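# Move tube rack into fume hood and close sash

## Task

Set the tube rack on the fume hood's work surface so that the whole rack sits past the orange tape line, standing upright with each tube seated completely down in its hole, then close the sash fully. Neither the rack nor any tube may ever touch the floor, and the robot must not topple or finish leaning; either of these means failure. The final state must hold without the robot supporting anything, so release the rack and move the robot away at the end.

## Robot and tools

Robot: TidyBot++, a single-arm mobile robot. The base is 0.54 m long, 0.50 m wide and 0.38 m tall and rolls on four driven casters. On it sits one seven-joint arm with a two-finger gripper. The shoulder is 0.12 m ahead of the base centre and 0.68 m up. Segment lengths: upper arm 0.42 m, forearm 0.31 m, hand 0.31 m from wrist to the reported hand point. The arm begins folded with the hand pointing down. In that state the hand reaches up to 0.08 m beyond the base front and the elbow up to 1.15 m high. A downward-pointing hand can be lifted to roughly 0.94 m above the floor, and only near the base.

Frames: the base frame has its origin on the floor below the base centre, x forward, y left, z up. hand_pose is reported in this frame and is the point between the finger pads. Its z axis runs out along the fingers and the fingers close along its y axis. The odometry frame is where the base frame was when the scene began. base_odometry heading is positive to the left, from -3.142 to 3.142. base_tilt is in degrees, positive when leaning forward or right. Odometry counts wheel turns, so slip looks like travel and drift builds up.

Cameras: base_camera (644x364, pinhole) and wrist_camera (644x476, fisheye, looks along the hand).

Tools:
- execute_actions: "actions" is a list holding one action or none (none just reports state and images). An action may contain "base", "joints", or both, plus optional "speeds"; its motions start together. "base" holds exactly one relative move from where the base last measured itself: translate_m (metres, forward positive, -2 to 2), strafe_m (metres, left positive, -2 to 2) or rotate_rad (radians, counter-clockwise from above positive, -6.3 to 6.3). "joints" holds absolute targets keyed by name, in radians: joint_1_rad (any angle; positive is clockwise from above, opposite to rotate_rad), joint_2_rad (shoulder, -2.249 to 2.249), joint_3_rad (any angle), joint_4_rad (elbow, -2.579 to 2.579), joint_5_rad (any angle), joint_6_rad (wrist, -2.099 to 2.099), joint_7_rad (any angle; with hand down, positive is counter-clockwise from above, and at 1.57 the fingers open left-right). gripper_pos is a scale from 0 (open, about 85 mm gap) to 1 (closed); gap is roughly 85 x (1 - gripper_pos) mm. For any-angle joints the short way round is taken, so send turns of less than half a revolution per step. "speeds" caps top speed for that action only: translate_m and strafe_m 0.05 to 0.5 m/s, rotate_rad 0.1 to 1.57 rad/s (defaults are the maxima). Overly long base moves are refused; split them. "cameras" picks images: base_camera, wrist_camera or all; omitted or null gives all, [] gives none. Any unknown key, name or out-of-range number rejects the whole call with no motion. Joints or base omitted from an action may keep pushing toward earlier targets.
- wait: seconds from 0 to 10; commands nothing and returns state and images.
- zoom_image: camera (base_camera or wrist_camera) and region [x0, y0, x1, y1] in pixels of that camera's latest full image, origin top-left, no larger than 504 by 504.
- read_manual: section "licences" only; gives licence texts, no motion.
- finished_scene: scene, an integer 1 to 2; irreversible, reports whether the task succeeded. Only call it once everything rests stably without the robot.

Arm geometry (joint_1_rad = 0, joint_3_rad = 3.14, joint_5_rad = 0, roughly the start): the arm lies in the base's x-z plane. Tilt from vertical, forward positive: upper arm = joint_2_rad; forearm = joint_2_rad - joint_4_rad; hand = joint_2_rad - joint_4_rad - joint_6_rad. Reach ahead of the shoulder is the sum of length x sin(tilt); height above it is the sum of length x cos(tilt). Closed fingertips stick out about 20 mm past the hand point.

Result lines: base_status and joint_status describe how each motion of the last accepted action finished. "done" (base) means the wheels turned the commanded amount, even with slip or a blocked base that fell short. "off_target" means it settled away from target and may still be pushing. After "contact_stop" or "time_out" the part holds where it stopped. For the gripper at 1, "done" means it closed on nothing (or something very thin); "off_target" means it is holding something at the shown reading. "joint command not followed" with a "cause:" line means a self-collision check refused the arm targets; those joints show "not_followed" and may be retried on later actions until you send passable targets. on_its_own lists what moved without being commanded. motor_effort gives percent of maximum per motor, with the peak in brackets; readings are offset and noisy. "ARM HIT" means the arm struck the base or itself hard. "MOTOR HOT" warns of heating from holding loads; "OVER-TEMPERATURE FAULT" means joints went weak and the arm sank, with "limit_stop_at_motor_heat" in joint_status (resend targets). A torque fault freezes the arm and gripper for 10 s and skips the rest of the call, but the base continues.

Accuracy: friction leaves joints slightly off, and hand_pose may be 1 to 2 cm wrong; trust the images. To correct, send each joint its previous command plus (desired minus measured). Held loads make the arm sag; never command a loaded joint to its own reading.

Avoid: dropping or letting objects fall, sliding the rack or tubes to the floor, driving the base while the arm is snagged on something high (tip-over risk), pushing sideways on a raised hand, ramming the base into obstacles, and squeezing or pressing hard. No check stops the arm hitting the base. Loose objects may occasionally get a small external nudge.

Each tool is called after "Call:" by a JSON object that holds its "api" and its "payload".

## Session

Call:
{"api": "execute_actions", "payload": {"actions": []}}

Scene clock: 0.00 s.
base_odometry: x=+0.000 y=+0.000 heading=+0.000 (m, m, rad; odometry frame)
base_tilt: forward=+0.2 right=+0.4 (deg)
base_status: not commanded
joint_positions: joint_1_rad=+0.045 joint_2_rad=-0.309 joint_3_rad=+3.168 joint_4_rad=-2.503 joint_5_rad=-0.016 joint_6_rad=-0.899 joint_7_rad=+1.552 gripper_pos=+0.000
joint_status: not commanded
motor_effort: joint_1_rad=-1 joint_2_rad=-3 joint_3_rad=-1 joint_4_rad=+14 joint_5_rad=-1 joint_6_rad=+1 joint_7_rad=+0 (%)
hand_pose: x=+0.2618 y=-0.0040 z=+0.5884 quat_wxyz=(-0.010, +0.998, -0.049, +0.025) (m; base frame)
pictures: base_camera, wrist_camera
Images, in order (width x height): base_camera 644x364, wrist_camera 644x476.

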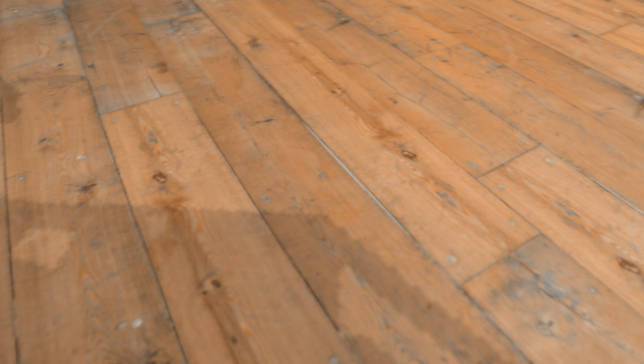

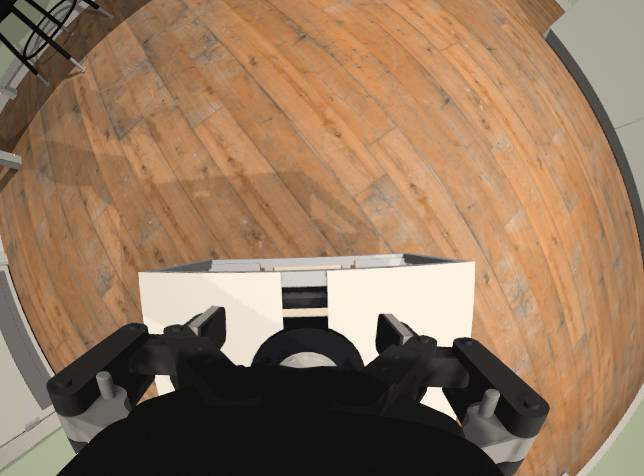

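Call:
{"api": "execute_actions", "payload": {"actions": [{"joints":{"joint_6_rad":0.45}}], "cameras": ["wrist_camera"]}}

Call:
{"api": "execute_actions", "payload": {"actions": [{"joints":{"joint_1_rad":-1.5}}], "cameras": ["wrist_camera"]}}

Call:
{"api": "execute_actions", "payload": {"actions": [{"joints":{"joint_1_rad":1.5}}], "cameras": ["wrist_camera"]}}

Scene clock: 2.60 s.
base_odometry: x=+0.000 y=+0.000 heading=+0.000 (m, m, rad; odometry frame)
base_tilt: forward=+0.2 right=+0.4 (deg)
base_status: not commanded
joint_positions: joint_1_rad=+0.045 joint_2_rad=-0.309 joint_3_rad=+3.168 joint_4_rad=-2.502 joint_5_rad=-0.016 joint_6_rad=+0.447 joint_7_rad=+1.552 gripper_pos=+0.000
joint_status: all done
motor_effort: joint_1_rad=-1(1) joint_2_rad=-8(8) joint_3_rad=-1(1) joint_4_rad=+18(18) joint_5_rad=+0(0) joint_6_rad=+8(9) joint_7_rad=+0(0) (%)
hand_pose: x=+0.5520 y=-0.0325 z=+0.8453 quat_wxyz=(+0.011, +0.765, -0.044, +0.642) (m; base frame)
pictures: wrist_camera
Images, in order (width x height): wrist_camera 644x476.

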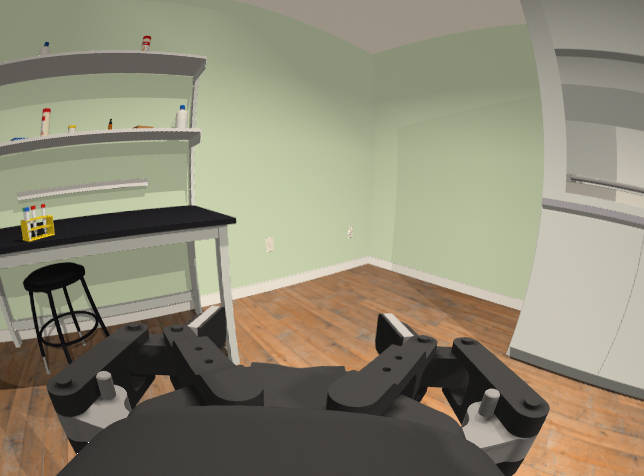

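Scene clock: 5.37 s.
base_odometry: x=+0.000 y=+0.000 heading=+0.000 (m, m, rad; odometry frame)
base_tilt: forward=+0.2 right=+0.4 (deg)
base_status: not commanded
joint_positions: joint_1_rad=-1.485 joint_2_rad=-0.309 joint_3_rad=+3.168 joint_4_rad=-2.502 joint_5_rad=-0.016 joint_6_rad=+0.447 joint_7_rad=+1.552 gripper_pos=+0.000
joint_status: all done
motor_effort: joint_1_rad=-1(1) joint_2_rad=-8(8) joint_3_rad=-1(0) joint_4_rad=+18(18) joint_5_rad=+0(0) joint_6_rad=+8(8) joint_7_rad=+0(0) (%)
hand_pose: x=+0.1688 y=+0.4314 z=+0.8453 quat_wxyz=(-0.437, +0.582, +0.498, +0.471) (m; base frame)
pictures: wrist_camera
Images, in order (width x height): wrist_camera 644x476.

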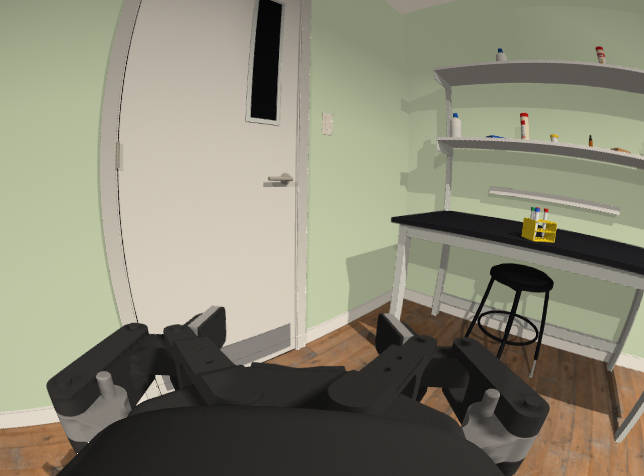

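Scene clock: 9.20 s.
base_odometry: x=+0.000 y=+0.000 heading=+0.000 (m, m, rad; odometry frame)
base_tilt: forward=+0.2 right=+0.4 (deg)
base_status: not commanded
joint_positions: joint_1_rad=+1.485 joint_2_rad=-0.309 joint_3_rad=+3.168 joint_4_rad=-2.502 joint_5_rad=-0.016 joint_6_rad=+0.447 joint_7_rad=+1.552 gripper_pos=+0.000
joint_status: all done
motor_effort: joint_1_rad=-1(0) joint_2_rad=-8(8) joint_3_rad=+0(0) joint_4_rad=+18(18) joint_5_rad=+1(0) joint_6_rad=+8(8) joint_7_rad=-1(0) (%)
hand_pose: x=+0.1432 y=-0.4336 z=+0.8453 quat_wxyz=(+0.432, +0.546, -0.538, +0.475) (m; base frame)
pictures: wrist_camera
Images, in order (width x height): wrist_camera 644x476.

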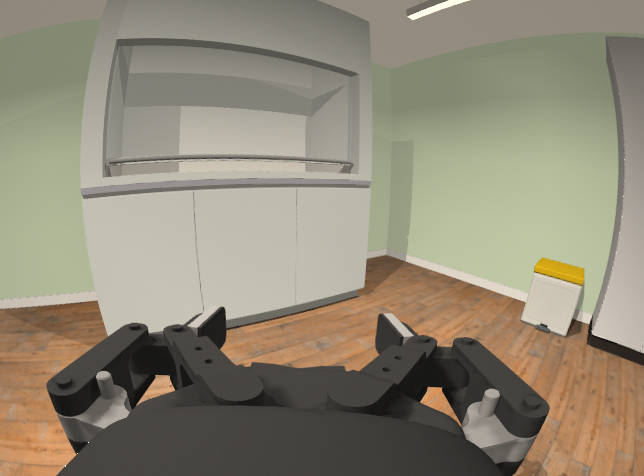

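Call:
{"api": "execute_actions", "payload": {"actions": [{"base":{"rotate_rad":-1.12},"joints":{"joint_1_rad":0,"joint_2_rad":-0.3,"joint_4_rad":-2.1,"joint_6_rad":0.23,"joint_7_rad":1.57}}]}}

Scene clock: 13.07 s.
base_odometry: x=+0.000 y=+0.000 heading=-1.120 (m, m, rad; odometry frame)
base_tilt: forward=+0.2 right=+0.4 (deg)
base_status: done
joint_positions: joint_1_rad=+0.014 joint_2_rad=-0.309 joint_3_rad=+3.168 joint_4_rad=-2.112 joint_5_rad=-0.016 joint_6_rad=+0.257 joint_7_rad=+1.552 gripper_pos=+0.000
joint_status: all done
motor_effort: joint_1_rad=-1(3) joint_2_rad=-11(10) joint_3_rad=-1(3) joint_4_rad=+20(21) joint_5_rad=+0(1) joint_6_rad=+8(9) joint_7_rad=-1(0) (%)
hand_pose: x=+0.6079 y=-0.0214 z=+1.0182 quat_wxyz=(+0.000, +0.698, -0.030, +0.716) (m; base frame)
pictures: base_camera, wrist_camera
Images, in order (width x height): base_camera 644x364, wrist_camera 644x476.

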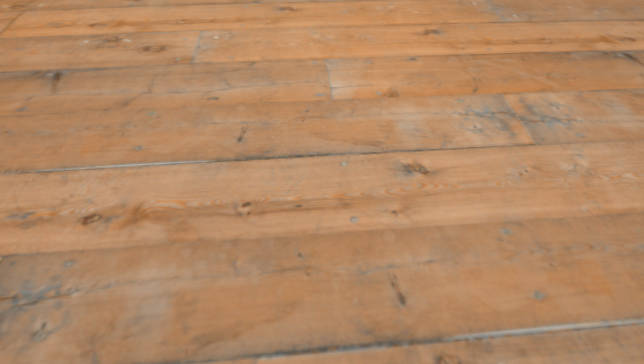

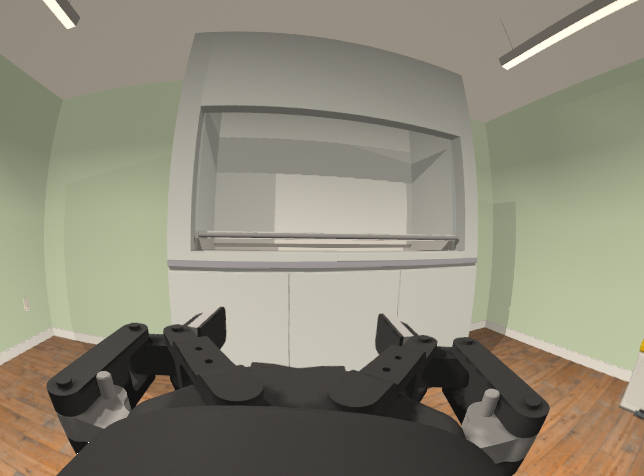

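Call:
{"api": "execute_actions", "payload": {"actions": [{"base":{"rotate_rad":0.08}}], "cameras": []}}

Call:
{"api": "execute_actions", "payload": {"actions": [{"base":{"translate_m":0.5}}]}}

Scene clock: 14.57 s.
base_odometry: x=+0.000 y=+0.000 heading=-1.040 (m, m, rad; odometry frame)
base_tilt: forward=+0.2 right=+0.4 (deg)
base_status: done
joint_positions: joint_1_rad=+0.007 joint_2_rad=-0.309 joint_3_rad=+3.167 joint_4_rad=-2.112 joint_5_rad=-0.016 joint_6_rad=+0.256 joint_7_rad=+1.552 gripper_pos=+0.000
joint_status: not commanded
motor_effort: joint_1_rad=-1(3) joint_2_rad=-11(11) joint_3_rad=-1(1) joint_4_rad=+20(21) joint_5_rad=+0(0) joint_6_rad=+8(8) joint_7_rad=-1(0) (%)
hand_pose: x=+0.6080 y=-0.0174 z=+1.0182 quat_wxyz=(-0.003, +0.698, -0.027, +0.716) (m; base frame)
pictures: none
No camera images: the call's "cameras" was empty. Leave "cameras" out to get every camera's image.

Scene clock: 16.93 s.
base_odometry: x=+0.253 y=-0.432 heading=-1.040 (m, m, rad; odometry frame)
base_tilt: forward=+0.2 right=+0.4 (deg)
base_status: done
joint_positions: joint_1_rad=+0.007 joint_2_rad=-0.304 joint_3_rad=+3.167 joint_4_rad=-2.108 joint_5_rad=-0.016 joint_6_rad=+0.253 joint_7_rad=+1.552 gripper_pos=+0.000
joint_status: not commanded
motor_effort: joint_1_rad=-1(1) joint_2_rad=-11(15) joint_3_rad=-1(1) joint_4_rad=+20(22) joint_5_rad=+0(0) joint_6_rad=+8(8) joint_7_rad=+0(0) (%)
hand_pose: x=+0.6103 y=-0.0174 z=+1.0166 quat_wxyz=(-0.003, +0.700, -0.027, +0.714) (m; base frame)
pictures: base_camera, wrist_camera
Images, in order (width x height): base_camera 644x364, wrist_camera 644x476.

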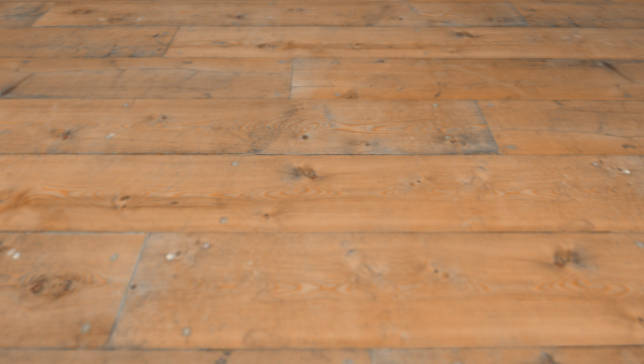

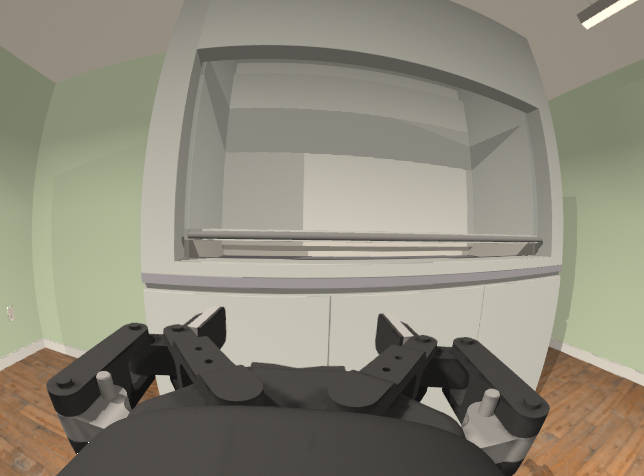

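Call:
{"api": "execute_actions", "payload": {"actions": [{"base":{"strafe_m":-0.25}}], "cameras": []}}

Call:
{"api": "execute_actions", "payload": {"actions": [{"base":{"translate_m":0.45}}]}}

Scene clock: 20.10 s.
base_odometry: x=+0.037 y=-0.558 heading=-1.040 (m, m, rad; odometry frame)
base_tilt: forward=+0.2 right=+0.4 (deg)
base_status: done
joint_positions: joint_1_rad=+0.006 joint_2_rad=-0.304 joint_3_rad=+3.167 joint_4_rad=-2.108 joint_5_rad=-0.016 joint_6_rad=+0.253 joint_7_rad=+1.552 gripper_pos=+0.000
joint_status: not commanded
motor_effort: joint_1_rad=-1(3) joint_2_rad=-11(12) joint_3_rad=-1(3) joint_4_rad=+20(21) joint_5_rad=+0(1) joint_6_rad=+8(8) joint_7_rad=+0(0) (%)
hand_pose: x=+0.6103 y=-0.0175 z=+1.0166 quat_wxyz=(-0.003, +0.700, -0.027, +0.714) (m; base frame)
pictures: none
No camera images: the call's "cameras" was empty. Leave "cameras" out to get every camera's image.

Scene clock: 22.37 s.
base_odometry: x=+0.265 y=-0.946 heading=-1.040 (m, m, rad; odometry frame)
base_tilt: forward=+0.2 right=+0.4 (deg)
base_status: done
joint_positions: joint_1_rad=+0.006 joint_2_rad=-0.301 joint_3_rad=+3.167 joint_4_rad=-2.107 joint_5_rad=-0.016 joint_6_rad=+0.253 joint_7_rad=+1.552 gripper_pos=+0.000
joint_status: not commanded
motor_effort: joint_1_rad=-1(1) joint_2_rad=-10(14) joint_3_rad=-1(1) joint_4_rad=+21(22) joint_5_rad=+0(0) joint_6_rad=+8(8) joint_7_rad=+0(1) (%)
hand_pose: x=+0.6114 y=-0.0175 z=+1.0157 quat_wxyz=(-0.003, +0.701, -0.027, +0.713) (m; base frame)
pictures: base_camera, wrist_camera
Images, in order (width x height): base_camera 644x364, wrist_camera 644x476.

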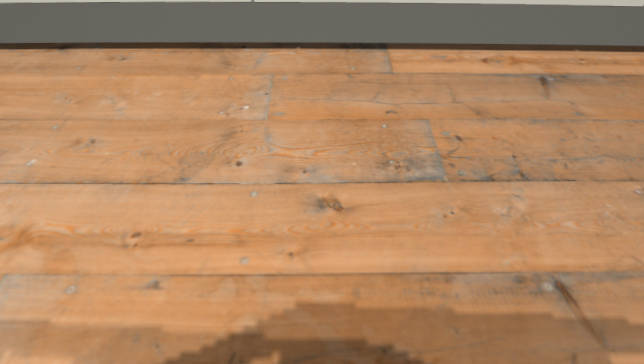

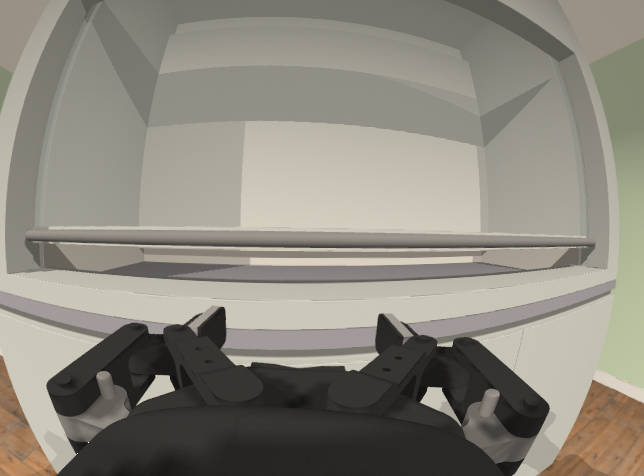

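Call:
{"api": "execute_actions", "payload": {"actions": [{"base":{"translate_m":0.05},"joints":{"joint_2_rad":-0.2,"joint_4_rad":-1.84,"joint_6_rad":0.07,"joint_3_rad":3.14,"joint_5_rad":0}}], "cameras": ["wrist_camera"]}}

Call:
{"api": "execute_actions", "payload": {"actions": [{"joints":{"joint_7_rad":0}}], "cameras": ["wrist_camera"]}}

Scene clock: 24.90 s.
base_odometry: x=+0.290 y=-0.990 heading=-1.040 (m, m, rad; odometry frame)
base_tilt: forward=+0.2 right=+0.4 (deg)
base_status: done
joint_positions: joint_1_rad=+0.006 joint_2_rad=-0.225 joint_3_rad=+3.161 joint_4_rad=-1.848 joint_5_rad=-0.016 joint_6_rad=+0.097 joint_7_rad=+1.552 gripper_pos=+0.000
joint_status: all done
motor_effort: joint_1_rad=-1(2) joint_2_rad=-14(16) joint_3_rad=+0(0) joint_4_rad=+21(22) joint_5_rad=+0(0) joint_6_rad=+8(8) joint_7_rad=+0(0) (%)
hand_pose: x=+0.6501 y=-0.0145 z=+1.0891 quat_wxyz=(-0.004, +0.691, -0.023, +0.722) (m; base frame)
pictures: wrist_camera
Images, in order (width x height): wrist_camera 644x476.

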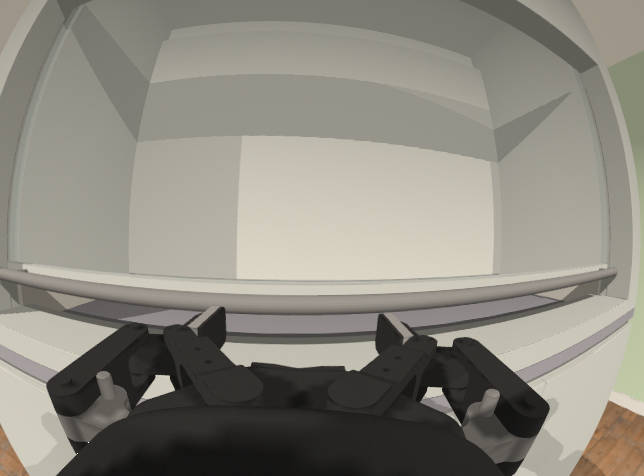

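Scene clock: 26.67 s.
base_odometry: x=+0.290 y=-0.990 heading=-1.040 (m, m, rad; odometry frame)
base_tilt: forward=+0.2 right=+0.4 (deg)
base_status: not commanded
joint_positions: joint_1_rad=+0.006 joint_2_rad=-0.225 joint_3_rad=+3.161 joint_4_rad=-1.848 joint_5_rad=-0.016 joint_6_rad=+0.096 joint_7_rad=+0.013 gripper_pos=+0.000
joint_status: all done
motor_effort: joint_1_rad=-1(1) joint_2_rad=-14(14) joint_3_rad=-2(0) joint_4_rad=+21(21) joint_5_rad=+0(0) joint_6_rad=+8(8) joint_7_rad=+1(0) (%)
hand_pose: x=+0.6501 y=-0.0145 z=+1.0891 quat_wxyz=(-0.506, +0.480, -0.497, +0.516) (m; base frame)
pictures: wrist_camera
Images, in order (width x height): wrist_camera 644x476.

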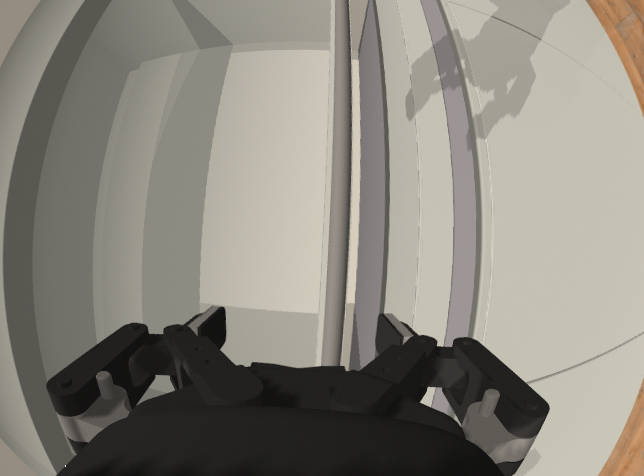

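Call:
{"api": "execute_actions", "payload": {"actions": [{"base":{"translate_m":0.15},"speeds":{"translate_m":0.15},"joints":{"joint_2_rad":-0.17,"joint_6_rad":0.06}}], "cameras": ["wrist_camera"]}}

Scene clock: 29.00 s.
base_odometry: x=+0.366 y=-1.119 heading=-1.040 (m, m, rad; odometry frame)
base_tilt: forward=+0.2 right=+0.4 (deg)
base_status: done
joint_positions: joint_1_rad=+0.006 joint_2_rad=-0.183 joint_3_rad=+3.161 joint_4_rad=-1.848 joint_5_rad=-0.016 joint_6_rad=+0.085 joint_7_rad=+0.013 gripper_pos=+0.000
joint_status: all done
motor_effort: joint_1_rad=-1(2) joint_2_rad=-15(18) joint_3_rad=-1(1) joint_4_rad=+21(22) joint_5_rad=+0(0) joint_6_rad=+8(8) joint_7_rad=+0(0) (%)
hand_pose: x=+0.6669 y=-0.0145 z=+1.0630 quat_wxyz=(-0.493, +0.494, -0.511, +0.503) (m; base frame)
pictures: wrist_camera
Images, in order (width x height): wrist_camera 644x476.

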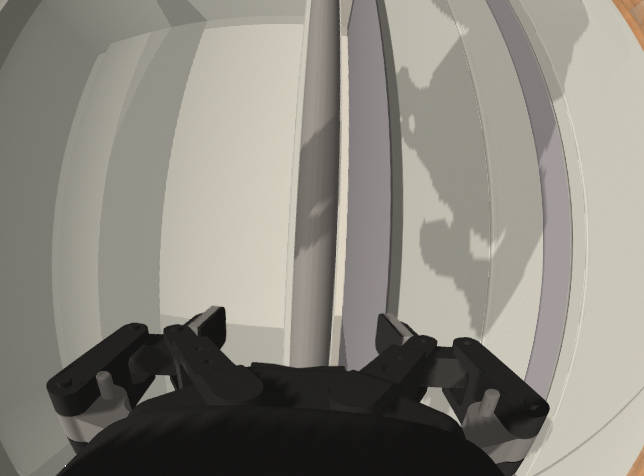

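Call:
{"api": "execute_actions", "payload": {"actions": [{"base":{"translate_m":0.065},"speeds":{"translate_m":0.05}}], "cameras": ["wrist_camera"]}}

Scene clock: 31.37 s.
base_odometry: x=+0.399 y=-1.175 heading=-1.040 (m, m, rad; odometry frame)
base_tilt: forward=+0.2 right=+0.4 (deg)
base_status: done
joint_positions: joint_1_rad=+0.006 joint_2_rad=-0.188 joint_3_rad=+3.161 joint_4_rad=-1.848 joint_5_rad=-0.016 joint_6_rad=+0.077 joint_7_rad=+0.013 gripper_pos=+0.000
joint_status: not commanded
motor_effort: joint_1_rad=-2(2) joint_2_rad=-12(18) joint_3_rad=-1(0) joint_4_rad=+22(25) joint_5_rad=+0(0) joint_6_rad=+9(11) joint_7_rad=+0(1) (%)
hand_pose: x=+0.6647 y=-0.0144 z=+1.0633 quat_wxyz=(-0.492, +0.495, -0.512, +0.502) (m; base frame)
pictures: wrist_camera
Images, in order (width x height): wrist_camera 644x476.

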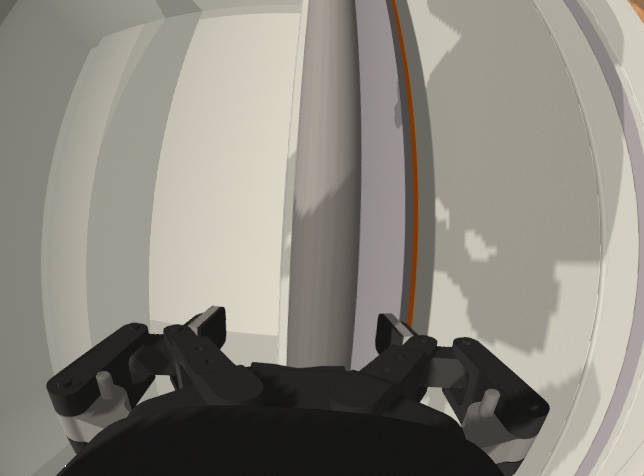

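Call:
{"api": "execute_actions", "payload": {"actions": [{"base":{"translate_m":-0.012},"joints":{"joint_2_rad":-0.128,"joint_4_rad":-1.40,"joint_6_rad":-0.28}}], "cameras": ["wrist_camera"]}}

Call:
{"api": "execute_actions", "payload": {"actions": [{"joints":{"joint_2_rad":-0.017,"joint_4_rad":-0.95,"joint_6_rad":-0.62}}], "cameras": ["wrist_camera"]}}

Scene clock: 34.50 s.
base_odometry: x=+0.393 y=-1.165 heading=-1.040 (m, m, rad; odometry frame)
base_tilt: forward=+0.2 right=+0.4 (deg)
base_status: done
joint_positions: joint_1_rad=+0.007 joint_2_rad=-0.146 joint_3_rad=+3.161 joint_4_rad=-1.481 joint_5_rad=-0.016 joint_6_rad=-0.374 joint_7_rad=+0.013 gripper_pos=+0.000
joint_status: joint_4_rad off_target (ended at -1.481, target -1.400); joint_6_rad off_target (ended at -0.374, target -0.280); the others done
motor_effort: joint_1_rad=-2(6) joint_2_rad=-18(21) joint_3_rad=-1(6) joint_4_rad=+33(43) joint_5_rad=-1(2) joint_6_rad=+19(26) joint_7_rad=+0(1) (%)
hand_pose: x=+0.6719 y=-0.0124 z=+1.1289 quat_wxyz=(-0.461, +0.526, -0.540, +0.468) (m; base frame)
pictures: wrist_camera
Images, in order (width x height): wrist_camera 644x476.

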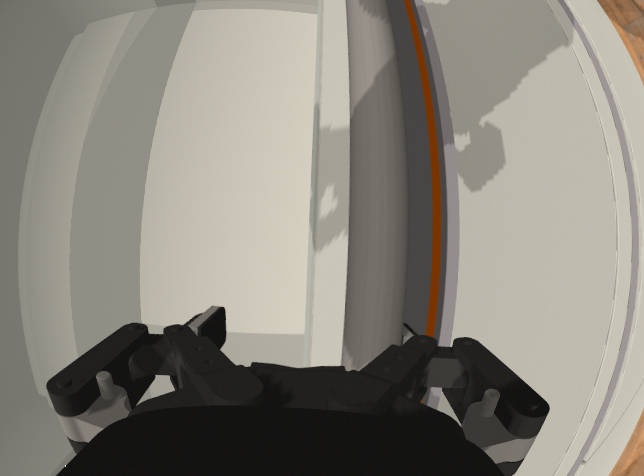

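Scene clock: 36.50 s.
base_odometry: x=+0.393 y=-1.165 heading=-1.040 (m, m, rad; odometry frame)
base_tilt: forward=+0.2 right=+0.4 (deg)
base_status: not commanded
joint_positions: joint_1_rad=+0.008 joint_2_rad=-0.035 joint_3_rad=+3.160 joint_4_rad=-0.971 joint_5_rad=-0.014 joint_6_rad=-0.663 joint_7_rad=+0.013 gripper_pos=+0.000
joint_status: all done
motor_effort: joint_1_rad=-1(6) joint_2_rad=-20(21) joint_3_rad=-1(6) joint_4_rad=+21(45) joint_5_rad=-1(2) joint_6_rad=+11(30) joint_7_rad=+0(1) (%)
hand_pose: x=+0.6687 y=-0.0112 z=+1.2800 quat_wxyz=(-0.488, +0.503, -0.511, +0.498) (m; base frame)
pictures: wrist_camera
Images, in order (width x height): wrist_camera 644x476.

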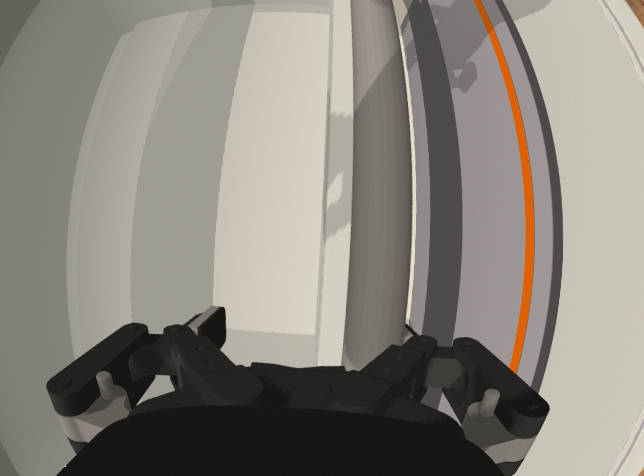

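Call:
{"api": "execute_actions", "payload": {"actions": [{"joints":{"joint_2_rad":0.119,"joint_4_rad":-0.63,"joint_6_rad":-0.42}}], "cameras": ["wrist_camera"]}}

Scene clock: 39.10 s.
base_odometry: x=+0.393 y=-1.165 heading=-1.040 (m, m, rad; odometry frame)
base_tilt: forward=+0.2 right=+0.4 (deg)
base_status: not commanded
joint_positions: joint_1_rad=+0.005 joint_2_rad=+0.096 joint_3_rad=+3.154 joint_4_rad=-0.624 joint_5_rad=-0.012 joint_6_rad=-0.436 joint_7_rad=+0.013 gripper_pos=+0.000
joint_status: all done
motor_effort: joint_1_rad=-1(5) joint_2_rad=-20(21) joint_3_rad=-1(5) joint_4_rad=+15(43) joint_5_rad=+0(2) joint_6_rad=+8(45) joint_7_rad=+0(1) (%)
hand_pose: x=+0.6513 y=-0.0055 z=+1.4627 quat_wxyz=(-0.587, +0.385, -0.387, +0.597) (m; base frame)
pictures: wrist_camera
Images, in order (width x height): wrist_camera 644x476.

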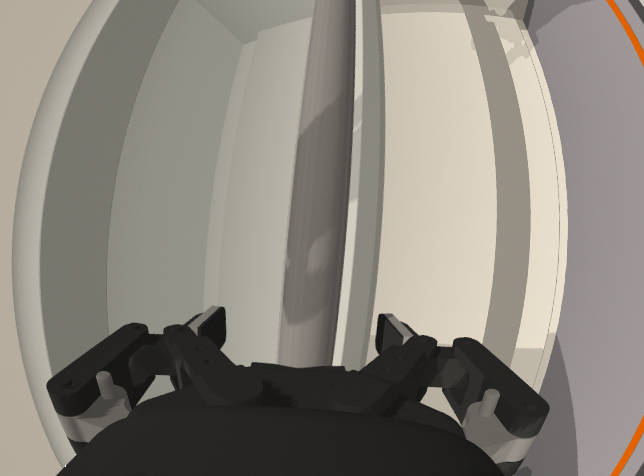

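Call:
{"api": "execute_actions", "payload": {"actions": [{"base":{"translate_m":-0.25}}], "cameras": []}}

Call:
{"api": "execute_actions", "payload": {"actions": [{"base":{"translate_m":-0.9},"joints":{"joint_2_rad":-0.2,"joint_4_rad":-1.84,"joint_6_rad":-0.2,"joint_7_rad":1.57}}], "cameras": ["wrist_camera"]}}

Call:
{"api": "execute_actions", "payload": {"actions": [{"base":{"rotate_rad":1.571}}]}}

Scene clock: 42.20 s.
base_odometry: x=+0.266 y=-0.949 heading=-1.040 (m, m, rad; odometry frame)
base_tilt: forward=+0.2 right=+0.4 (deg)
base_status: done
joint_positions: joint_1_rad=+0.005 joint_2_rad=+0.111 joint_3_rad=+3.154 joint_4_rad=-0.625 joint_5_rad=-0.012 joint_6_rad=-0.436 joint_7_rad=+0.013 gripper_pos=+0.000
joint_status: not commanded
motor_effort: joint_1_rad=-1(4) joint_2_rad=-22(26) joint_3_rad=-1(3) joint_4_rad=+16(17) joint_5_rad=+0(0) joint_6_rad=+8(8) joint_7_rad=+0(0) (%)
hand_pose: x=+0.6640 y=-0.0056 z=+1.4535 quat_wxyz=(-0.584, +0.390, -0.392, +0.594) (m; base frame)
pictures: none
No camera images: the call's "cameras" was empty. Leave "cameras" out to get every camera's image.

Scene clock: 45.37 s.
base_odometry: x=-0.189 y=-0.173 heading=-1.040 (m, m, rad; odometry frame)
base_tilt: forward=+0.2 right=+0.4 (deg)
base_status: done
joint_positions: joint_1_rad=+0.005 joint_2_rad=-0.186 joint_3_rad=+3.154 joint_4_rad=-1.833 joint_5_rad=-0.012 joint_6_rad=-0.225 joint_7_rad=+1.539 gripper_pos=+0.000
joint_status: all done
motor_effort: joint_1_rad=-1(1) joint_2_rad=-16(27) joint_3_rad=-1(1) joint_4_rad=+21(22) joint_5_rad=+0(0) joint_6_rad=+8(8) joint_7_rad=+0(1) (%)
hand_pose: x=+0.6519 y=-0.0077 z=+0.9794 quat_wxyz=(-0.010, +0.805, -0.024, +0.593) (m; base frame)
pictures: wrist_camera
Images, in order (width x height): wrist_camera 644x476.

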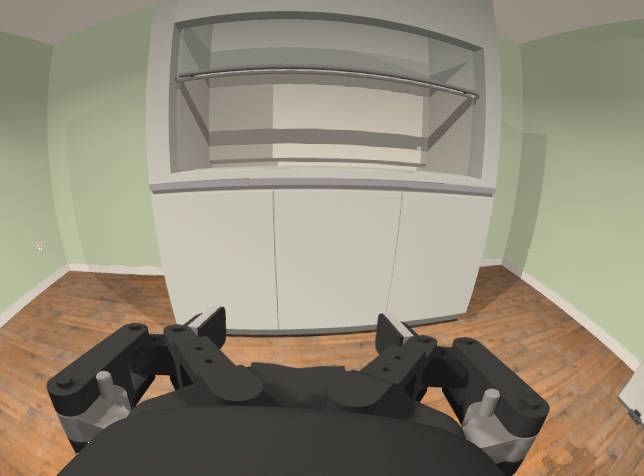

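Scene clock: 47.70 s.
base_odometry: x=-0.189 y=-0.173 heading=+0.531 (m, m, rad; odometry frame)
base_tilt: forward=+0.2 right=+0.4 (deg)
base_status: done
joint_positions: joint_1_rad=+0.001 joint_2_rad=-0.186 joint_3_rad=+3.145 joint_4_rad=-1.833 joint_5_rad=-0.012 joint_6_rad=-0.225 joint_7_rad=+1.539 gripper_pos=+0.000
joint_status: not commanded
motor_effort: joint_1_rad=-1(1) joint_2_rad=-15(18) joint_3_rad=-1(1) joint_4_rad=+21(21) joint_5_rad=-1(0) joint_6_rad=+8(8) joint_7_rad=+0(0) (%)
hand_pose: x=+0.6519 y=-0.0005 z=+0.9796 quat_wxyz=(-0.013, +0.805, -0.019, +0.593) (m; base frame)
pictures: base_camera, wrist_camera
Images, in order (width x height): base_camera 644x364, wrist_camera 644x476.

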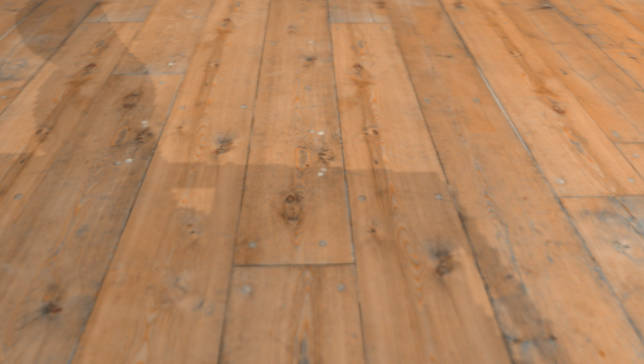

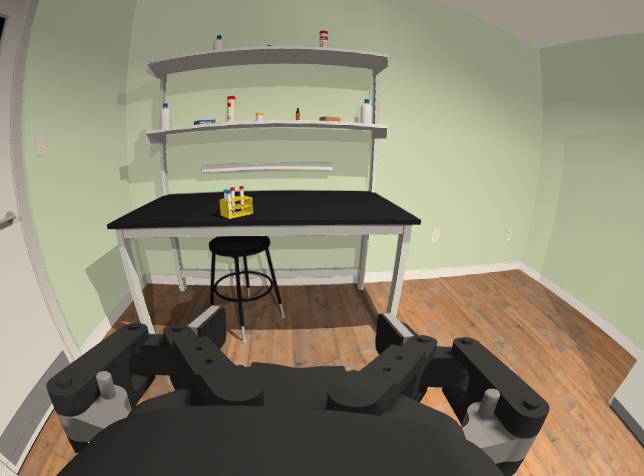

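Call:
{"api": "execute_actions", "payload": {"actions": [{"base":{"strafe_m":0.3}}], "cameras": []}}

Call:
{"api": "execute_actions", "payload": {"actions": [{"base":{"translate_m":0.65}}]}}

Call:
{"api": "zoom_image", "payload": {"camera": "wrist_camera", "region": [200,120,420,320]}}

Scene clock: 50.20 s.
base_odometry: x=-0.342 y=+0.086 heading=+0.532 (m, m, rad; odometry frame)
base_tilt: forward=+0.2 right=+0.4 (deg)
base_status: done
joint_positions: joint_1_rad=+0.001 joint_2_rad=-0.186 joint_3_rad=+3.143 joint_4_rad=-1.833 joint_5_rad=-0.012 joint_6_rad=-0.225 joint_7_rad=+1.539 gripper_pos=+0.000
joint_status: not commanded
motor_effort: joint_1_rad=-1(3) joint_2_rad=-15(16) joint_3_rad=-1(1) joint_4_rad=+21(21) joint_5_rad=+0(0) joint_6_rad=+8(8) joint_7_rad=-1(0) (%)
hand_pose: x=+0.6519 y=+0.0006 z=+0.9796 quat_wxyz=(-0.013, +0.805, -0.018, +0.593) (m; base frame)
pictures: none
No camera images: the call's "cameras" was empty. Leave "cameras" out to get every camera's image.

Scene clock: 52.87 s.
base_odometry: x=+0.219 y=+0.416 heading=+0.532 (m, m, rad; odometry frame)
base_tilt: forward=+0.2 right=+0.4 (deg)
base_status: done
joint_positions: joint_1_rad=+0.001 joint_2_rad=-0.188 joint_3_rad=+3.143 joint_4_rad=-1.833 joint_5_rad=-0.012 joint_6_rad=-0.222 joint_7_rad=+1.539 gripper_pos=+0.000
joint_status: not commanded
motor_effort: joint_1_rad=-1(2) joint_2_rad=-15(19) joint_3_rad=-1(0) joint_4_rad=+21(22) joint_5_rad=+0(0) joint_6_rad=+8(8) joint_7_rad=+0(0) (%)
hand_pose: x=+0.6514 y=+0.0006 z=+0.9811 quat_wxyz=(-0.013, +0.803, -0.018, +0.595) (m; base frame)
pictures: base_camera, wrist_camera
Images, in order (width x height): base_camera 644x364, wrist_camera 644x476.

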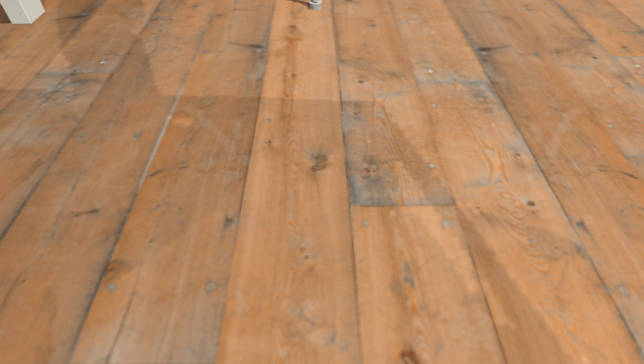

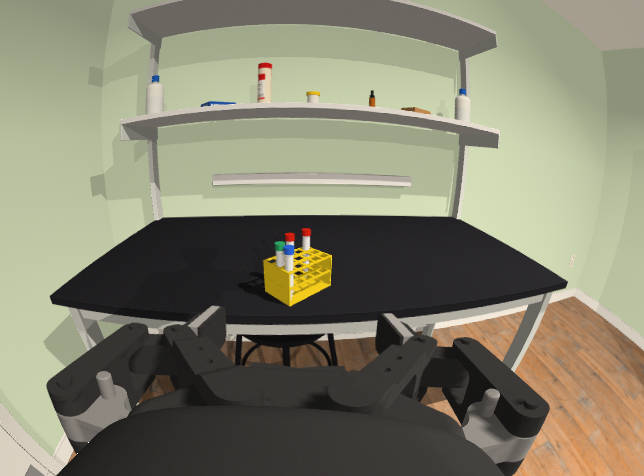

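Region (200, 120, 420, 320) of wrist_camera's 644x476 image, scaled by 2.291; it fills the top 458 rows of this view, and the rest is white.

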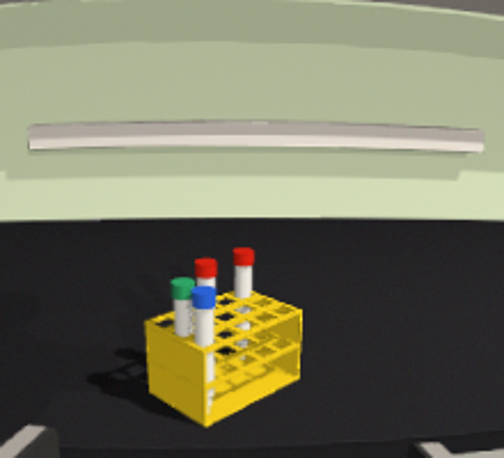

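Call:
{"api": "execute_actions", "payload": {"actions": [{"base":{"translate_m":0.4},"joints":{"joint_2_rad":0.0,"joint_4_rad":-1.5,"joint_6_rad":-0.7}}]}}

Call:
{"api": "zoom_image", "payload": {"camera": "wrist_camera", "region": [200,120,420,320]}}

Scene clock: 56.07 s.
base_odometry: x=+0.563 y=+0.619 heading=+0.532 (m, m, rad; odometry frame)
base_tilt: forward=+0.2 right=+0.4 (deg)
base_status: done
joint_positions: joint_1_rad=+0.001 joint_2_rad=-0.003 joint_3_rad=+3.143 joint_4_rad=-1.508 joint_5_rad=-0.012 joint_6_rad=-0.676 joint_7_rad=+1.539 gripper_pos=+0.000
joint_status: all done
motor_effort: joint_1_rad=-1(2) joint_2_rad=-21(27) joint_3_rad=-1(1) joint_4_rad=+20(22) joint_5_rad=+0(0) joint_6_rad=+7(9) joint_7_rad=+0(0) (%)
hand_pose: x=+0.6866 y=+0.0021 z=+0.9448 quat_wxyz=(-0.012, +0.887, -0.018, +0.462) (m; base frame)
pictures: base_camera, wrist_camera
Images, in order (width x height): base_camera 644x364, wrist_camera 644x476.

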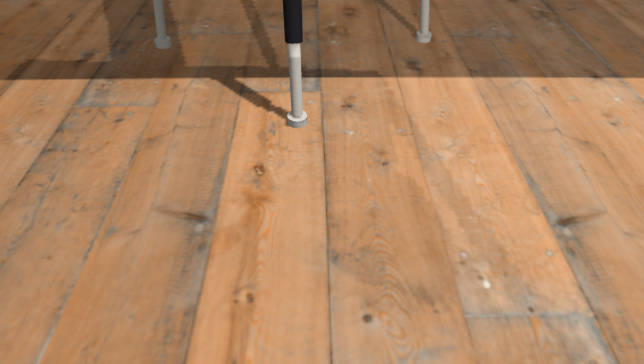

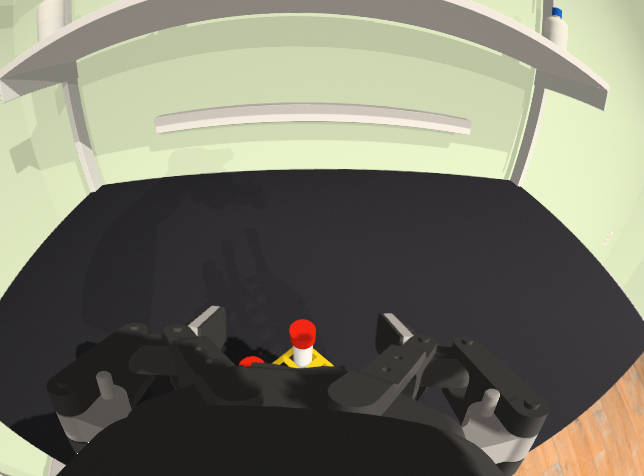

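Region (200, 120, 420, 320) of wrist_camera's 644x476 image, scaled by 2.291; it fills the top 458 rows of this view, and the rest is white.

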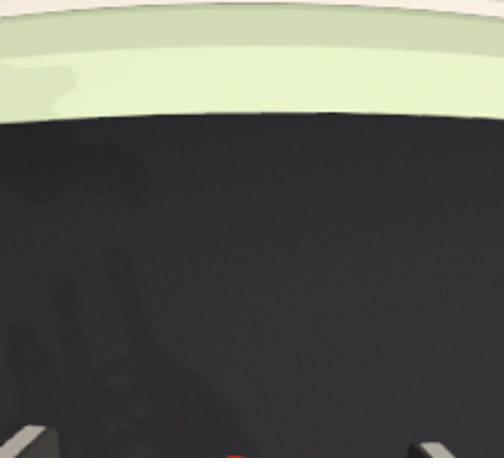

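Much closer than estimated. Lift the hand and back up slightly.

Call:
{"api": "execute_actions", "payload": {"actions": [{"joints":{"joint_2_rad":-0.1,"joint_4_rad":-1.3,"joint_6_rad":-1.0}}], "cameras": []}}

Call:
{"api": "execute_actions", "payload": {"actions": [{"joints":{"joint_6_rad":-1.6}}], "cameras": ["wrist_camera"]}}

Call:
{"api": "zoom_image", "payload": {"camera": "wrist_camera", "region": [180,80,440,320]}}

Scene clock: 57.83 s.
base_odometry: x=+0.563 y=+0.619 heading=+0.532 (m, m, rad; odometry frame)
base_tilt: forward=+0.2 right=+0.4 (deg)
base_status: not commanded
joint_positions: joint_1_rad=+0.001 joint_2_rad=-0.093 joint_3_rad=+3.143 joint_4_rad=-1.303 joint_5_rad=-0.012 joint_6_rad=-0.976 joint_7_rad=+1.539 gripper_pos=+0.000
joint_status: all done
motor_effort: joint_1_rad=-1(1) joint_2_rad=-16(24) joint_3_rad=-1(1) joint_4_rad=+18(20) joint_5_rad=+1(0) joint_6_rad=+7(7) joint_7_rad=+0(1) (%)
hand_pose: x=+0.6284 y=+0.0029 z=+1.0320 quat_wxyz=(-0.012, +0.888, -0.016, +0.460) (m; base frame)
pictures: none
No camera images: the call's "cameras" was empty. Leave "cameras" out to get every camera's image.

Scene clock: 58.83 s.
base_odometry: x=+0.563 y=+0.619 heading=+0.532 (m, m, rad; odometry frame)
base_tilt: forward=+0.2 right=+0.4 (deg)
base_status: not commanded
joint_positions: joint_1_rad=+0.001 joint_2_rad=-0.093 joint_3_rad=+3.143 joint_4_rad=-1.302 joint_5_rad=-0.012 joint_6_rad=-1.597 joint_7_rad=+1.539 gripper_pos=+0.000
joint_status: all done
motor_effort: joint_1_rad=-1(1) joint_2_rad=-15(18) joint_3_rad=-1(1) joint_4_rad=+17(19) joint_5_rad=-1(0) joint_6_rad=+2(6) joint_7_rad=+0(0) (%)
hand_pose: x=+0.4765 y=+0.0039 z=+0.9181 quat_wxyz=(-0.008, +0.986, -0.016, +0.167) (m; base frame)
pictures: wrist_camera
Images, in order (width x height): wrist_camera 644x476.

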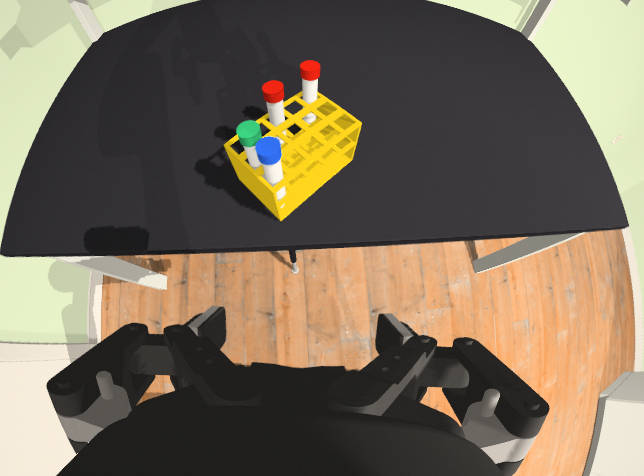

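Region (180, 80, 440, 320) of wrist_camera's 644x476 image, scaled by 1.938; it fills the top 465 rows of this view, and the rest is white.

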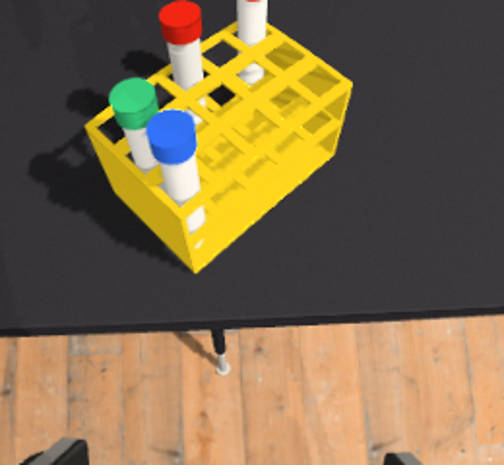

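Call:
{"api": "execute_actions", "payload": {"actions": [{"base":{"strafe_m":-0.65}}], "cameras": []}}

Call:
{"api": "execute_actions", "payload": {"actions": [{"base":{"translate_m":-0.15},"joints":{"joint_6_rad":0.3}}], "cameras": []}}

Call:
{"api": "execute_actions", "payload": {"actions": [{"base":{"rotate_rad":0.785},"joints":{"joint_2_rad":0.209,"joint_4_rad":-2.177,"joint_6_rad":0.815,"gripper_pos":0.5}}], "cameras": []}}

Call:
{"api": "execute_actions", "payload": {"actions": [{"base":{"strafe_m":-0.106}}]}}

Call:
{"api": "zoom_image", "payload": {"camera": "wrist_camera", "region": [200,150,420,340]}}

Scene clock: 63.87 s.
base_odometry: x=+0.893 y=+0.059 heading=+0.532 (m, m, rad; odometry frame)
base_tilt: forward=+0.2 right=+0.4 (deg)
base_status: done
joint_positions: joint_1_rad=+0.001 joint_2_rad=-0.093 joint_3_rad=+3.143 joint_4_rad=-1.302 joint_5_rad=-0.012 joint_6_rad=-1.597 joint_7_rad=+1.539 gripper_pos=+0.000
joint_status: not commanded
motor_effort: joint_1_rad=-1(3) joint_2_rad=-14(16) joint_3_rad=-1(1) joint_4_rad=+16(17) joint_5_rad=+0(1) joint_6_rad=+3(3) joint_7_rad=+0(0) (%)
hand_pose: x=+0.4765 y=+0.0040 z=+0.9181 quat_wxyz=(-0.008, +0.986, -0.016, +0.167) (m; base frame)
pictures: none
No camera images: the call's "cameras" was empty. Leave "cameras" out to get every camera's image.

Scene clock: 65.93 s.
base_odometry: x=+0.764 y=-0.018 heading=+0.532 (m, m, rad; odometry frame)
base_tilt: forward=+0.2 right=+0.4 (deg)
base_status: done
joint_positions: joint_1_rad=+0.001 joint_2_rad=-0.100 joint_3_rad=+3.143 joint_4_rad=-1.298 joint_5_rad=-0.012 joint_6_rad=+0.296 joint_7_rad=+1.539 gripper_pos=+0.000
joint_status: all done
motor_effort: joint_1_rad=-1(2) joint_2_rad=-16(21) joint_3_rad=-1(0) joint_4_rad=+19(21) joint_5_rad=-1(0) joint_6_rad=+6(8) joint_7_rad=+0(0) (%)
hand_pose: x=+0.6139 y=-0.0011 z=+1.4080 quat_wxyz=(-0.017, +0.436, -0.011, +0.900) (m; base frame)
pictures: none
No camera images: the call's "cameras" was empty. Leave "cameras" out to get every camera's image.

Scene clock: 68.10 s.
base_odometry: x=+0.764 y=-0.018 heading=+1.318 (m, m, rad; odometry frame)
base_tilt: forward=+0.2 right=+0.4 (deg)
base_status: done
joint_positions: joint_1_rad=-0.003 joint_2_rad=+0.185 joint_3_rad=+3.140 joint_4_rad=-2.168 joint_5_rad=-0.012 joint_6_rad=+0.788 joint_7_rad=+1.539 gripper_pos=+0.500
joint_status: all done
motor_effort: joint_1_rad=-1(4) joint_2_rad=-25(29) joint_3_rad=-1(4) joint_4_rad=+17(21) joint_5_rad=+0(1) joint_6_rad=+8(9) joint_7_rad=+0(0) (%)
hand_pose: x=+0.7306 y=+0.0013 z=+0.8761 quat_wxyz=(-0.013, +0.705, -0.016, +0.709) (m; base frame)
pictures: none
No camera images: the call's "cameras" was empty. Leave "cameras" out to get every camera's image.

Scene clock: 69.40 s.
base_odometry: x=+0.867 y=-0.044 heading=+1.318 (m, m, rad; odometry frame)
base_tilt: forward=+0.2 right=+0.4 (deg)
base_status: done
joint_positions: joint_1_rad=+0.001 joint_2_rad=+0.185 joint_3_rad=+3.140 joint_4_rad=-2.168 joint_5_rad=-0.012 joint_6_rad=+0.789 joint_7_rad=+1.539 gripper_pos=+0.500
joint_status: not commanded
motor_effort: joint_1_rad=-1(4) joint_2_rad=-25(25) joint_3_rad=-1(3) joint_4_rad=+16(17) joint_5_rad=+0(0) joint_6_rad=+8(8) joint_7_rad=+0(1) (%)
hand_pose: x=+0.7306 y=-0.0012 z=+0.8761 quat_wxyz=(-0.011, +0.704, -0.017, +0.709) (m; base frame)
pictures: base_camera, wrist_camera
Images, in order (width x height): base_camera 644x364, wrist_camera 644x476.

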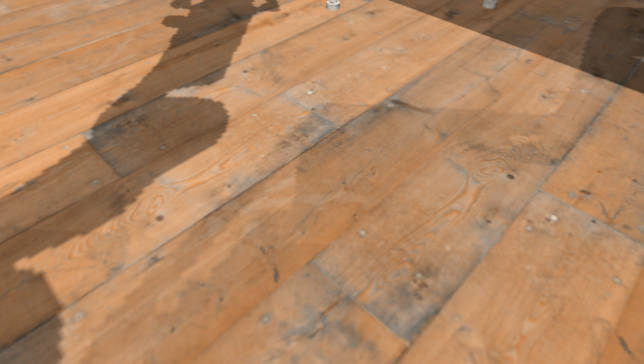

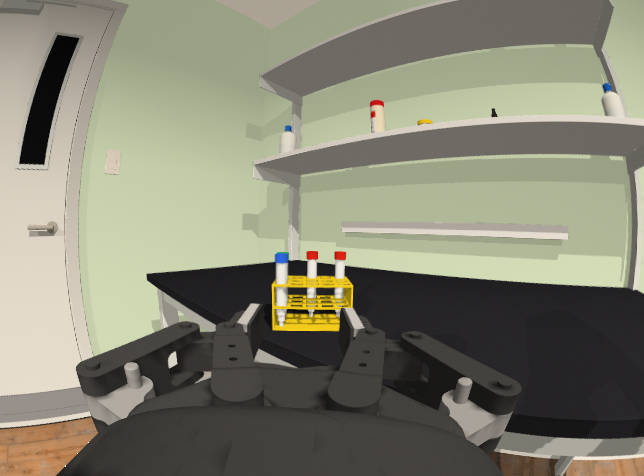

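Region (200, 150, 420, 340) of wrist_camera's 644x476 image, scaled by 2.291; it fills the top 435 rows of this view, and the rest is white.

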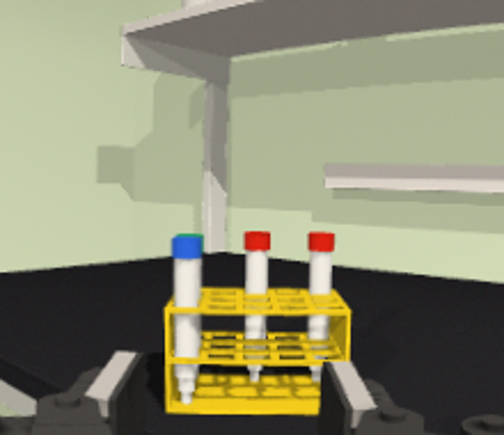

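Call:
{"api": "execute_actions", "payload": {"actions": [{"base":{"translate_m":0.15},"joints":{"joint_7_rad":-0.013,"joint_2_rad":0.25,"joint_4_rad":-2.21,"joint_6_rad":0.89,"gripper_pos":0.6}}], "cameras": ["wrist_camera"]}}

Scene clock: 71.83 s.
base_odometry: x=+0.905 y=+0.101 heading=+1.318 (m, m, rad; odometry frame)
base_tilt: forward=+0.2 right=+0.4 (deg)
base_status: done
joint_positions: joint_1_rad=+0.001 joint_2_rad=+0.225 joint_3_rad=+3.140 joint_4_rad=-2.198 joint_5_rad=-0.012 joint_6_rad=+0.864 joint_7_rad=+0.000 gripper_pos=+0.600
joint_status: all done
motor_effort: joint_1_rad=-1(1) joint_2_rad=-25(28) joint_3_rad=-1(2) joint_4_rad=+16(17) joint_5_rad=-1(0) joint_6_rad=+8(9) joint_7_rad=+0(1) (%)
hand_pose: x=+0.7311 y=-0.0014 z=+0.8587 quat_wxyz=(-0.503, +0.493, -0.501, +0.503) (m; base frame)
pictures: wrist_camera
Images, in order (width x height): wrist_camera 644x476.

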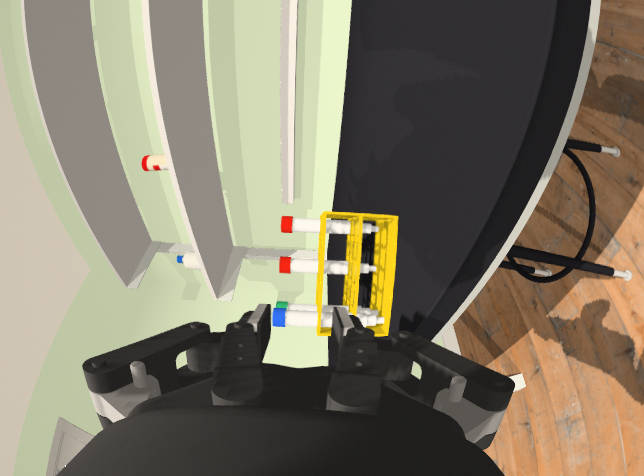

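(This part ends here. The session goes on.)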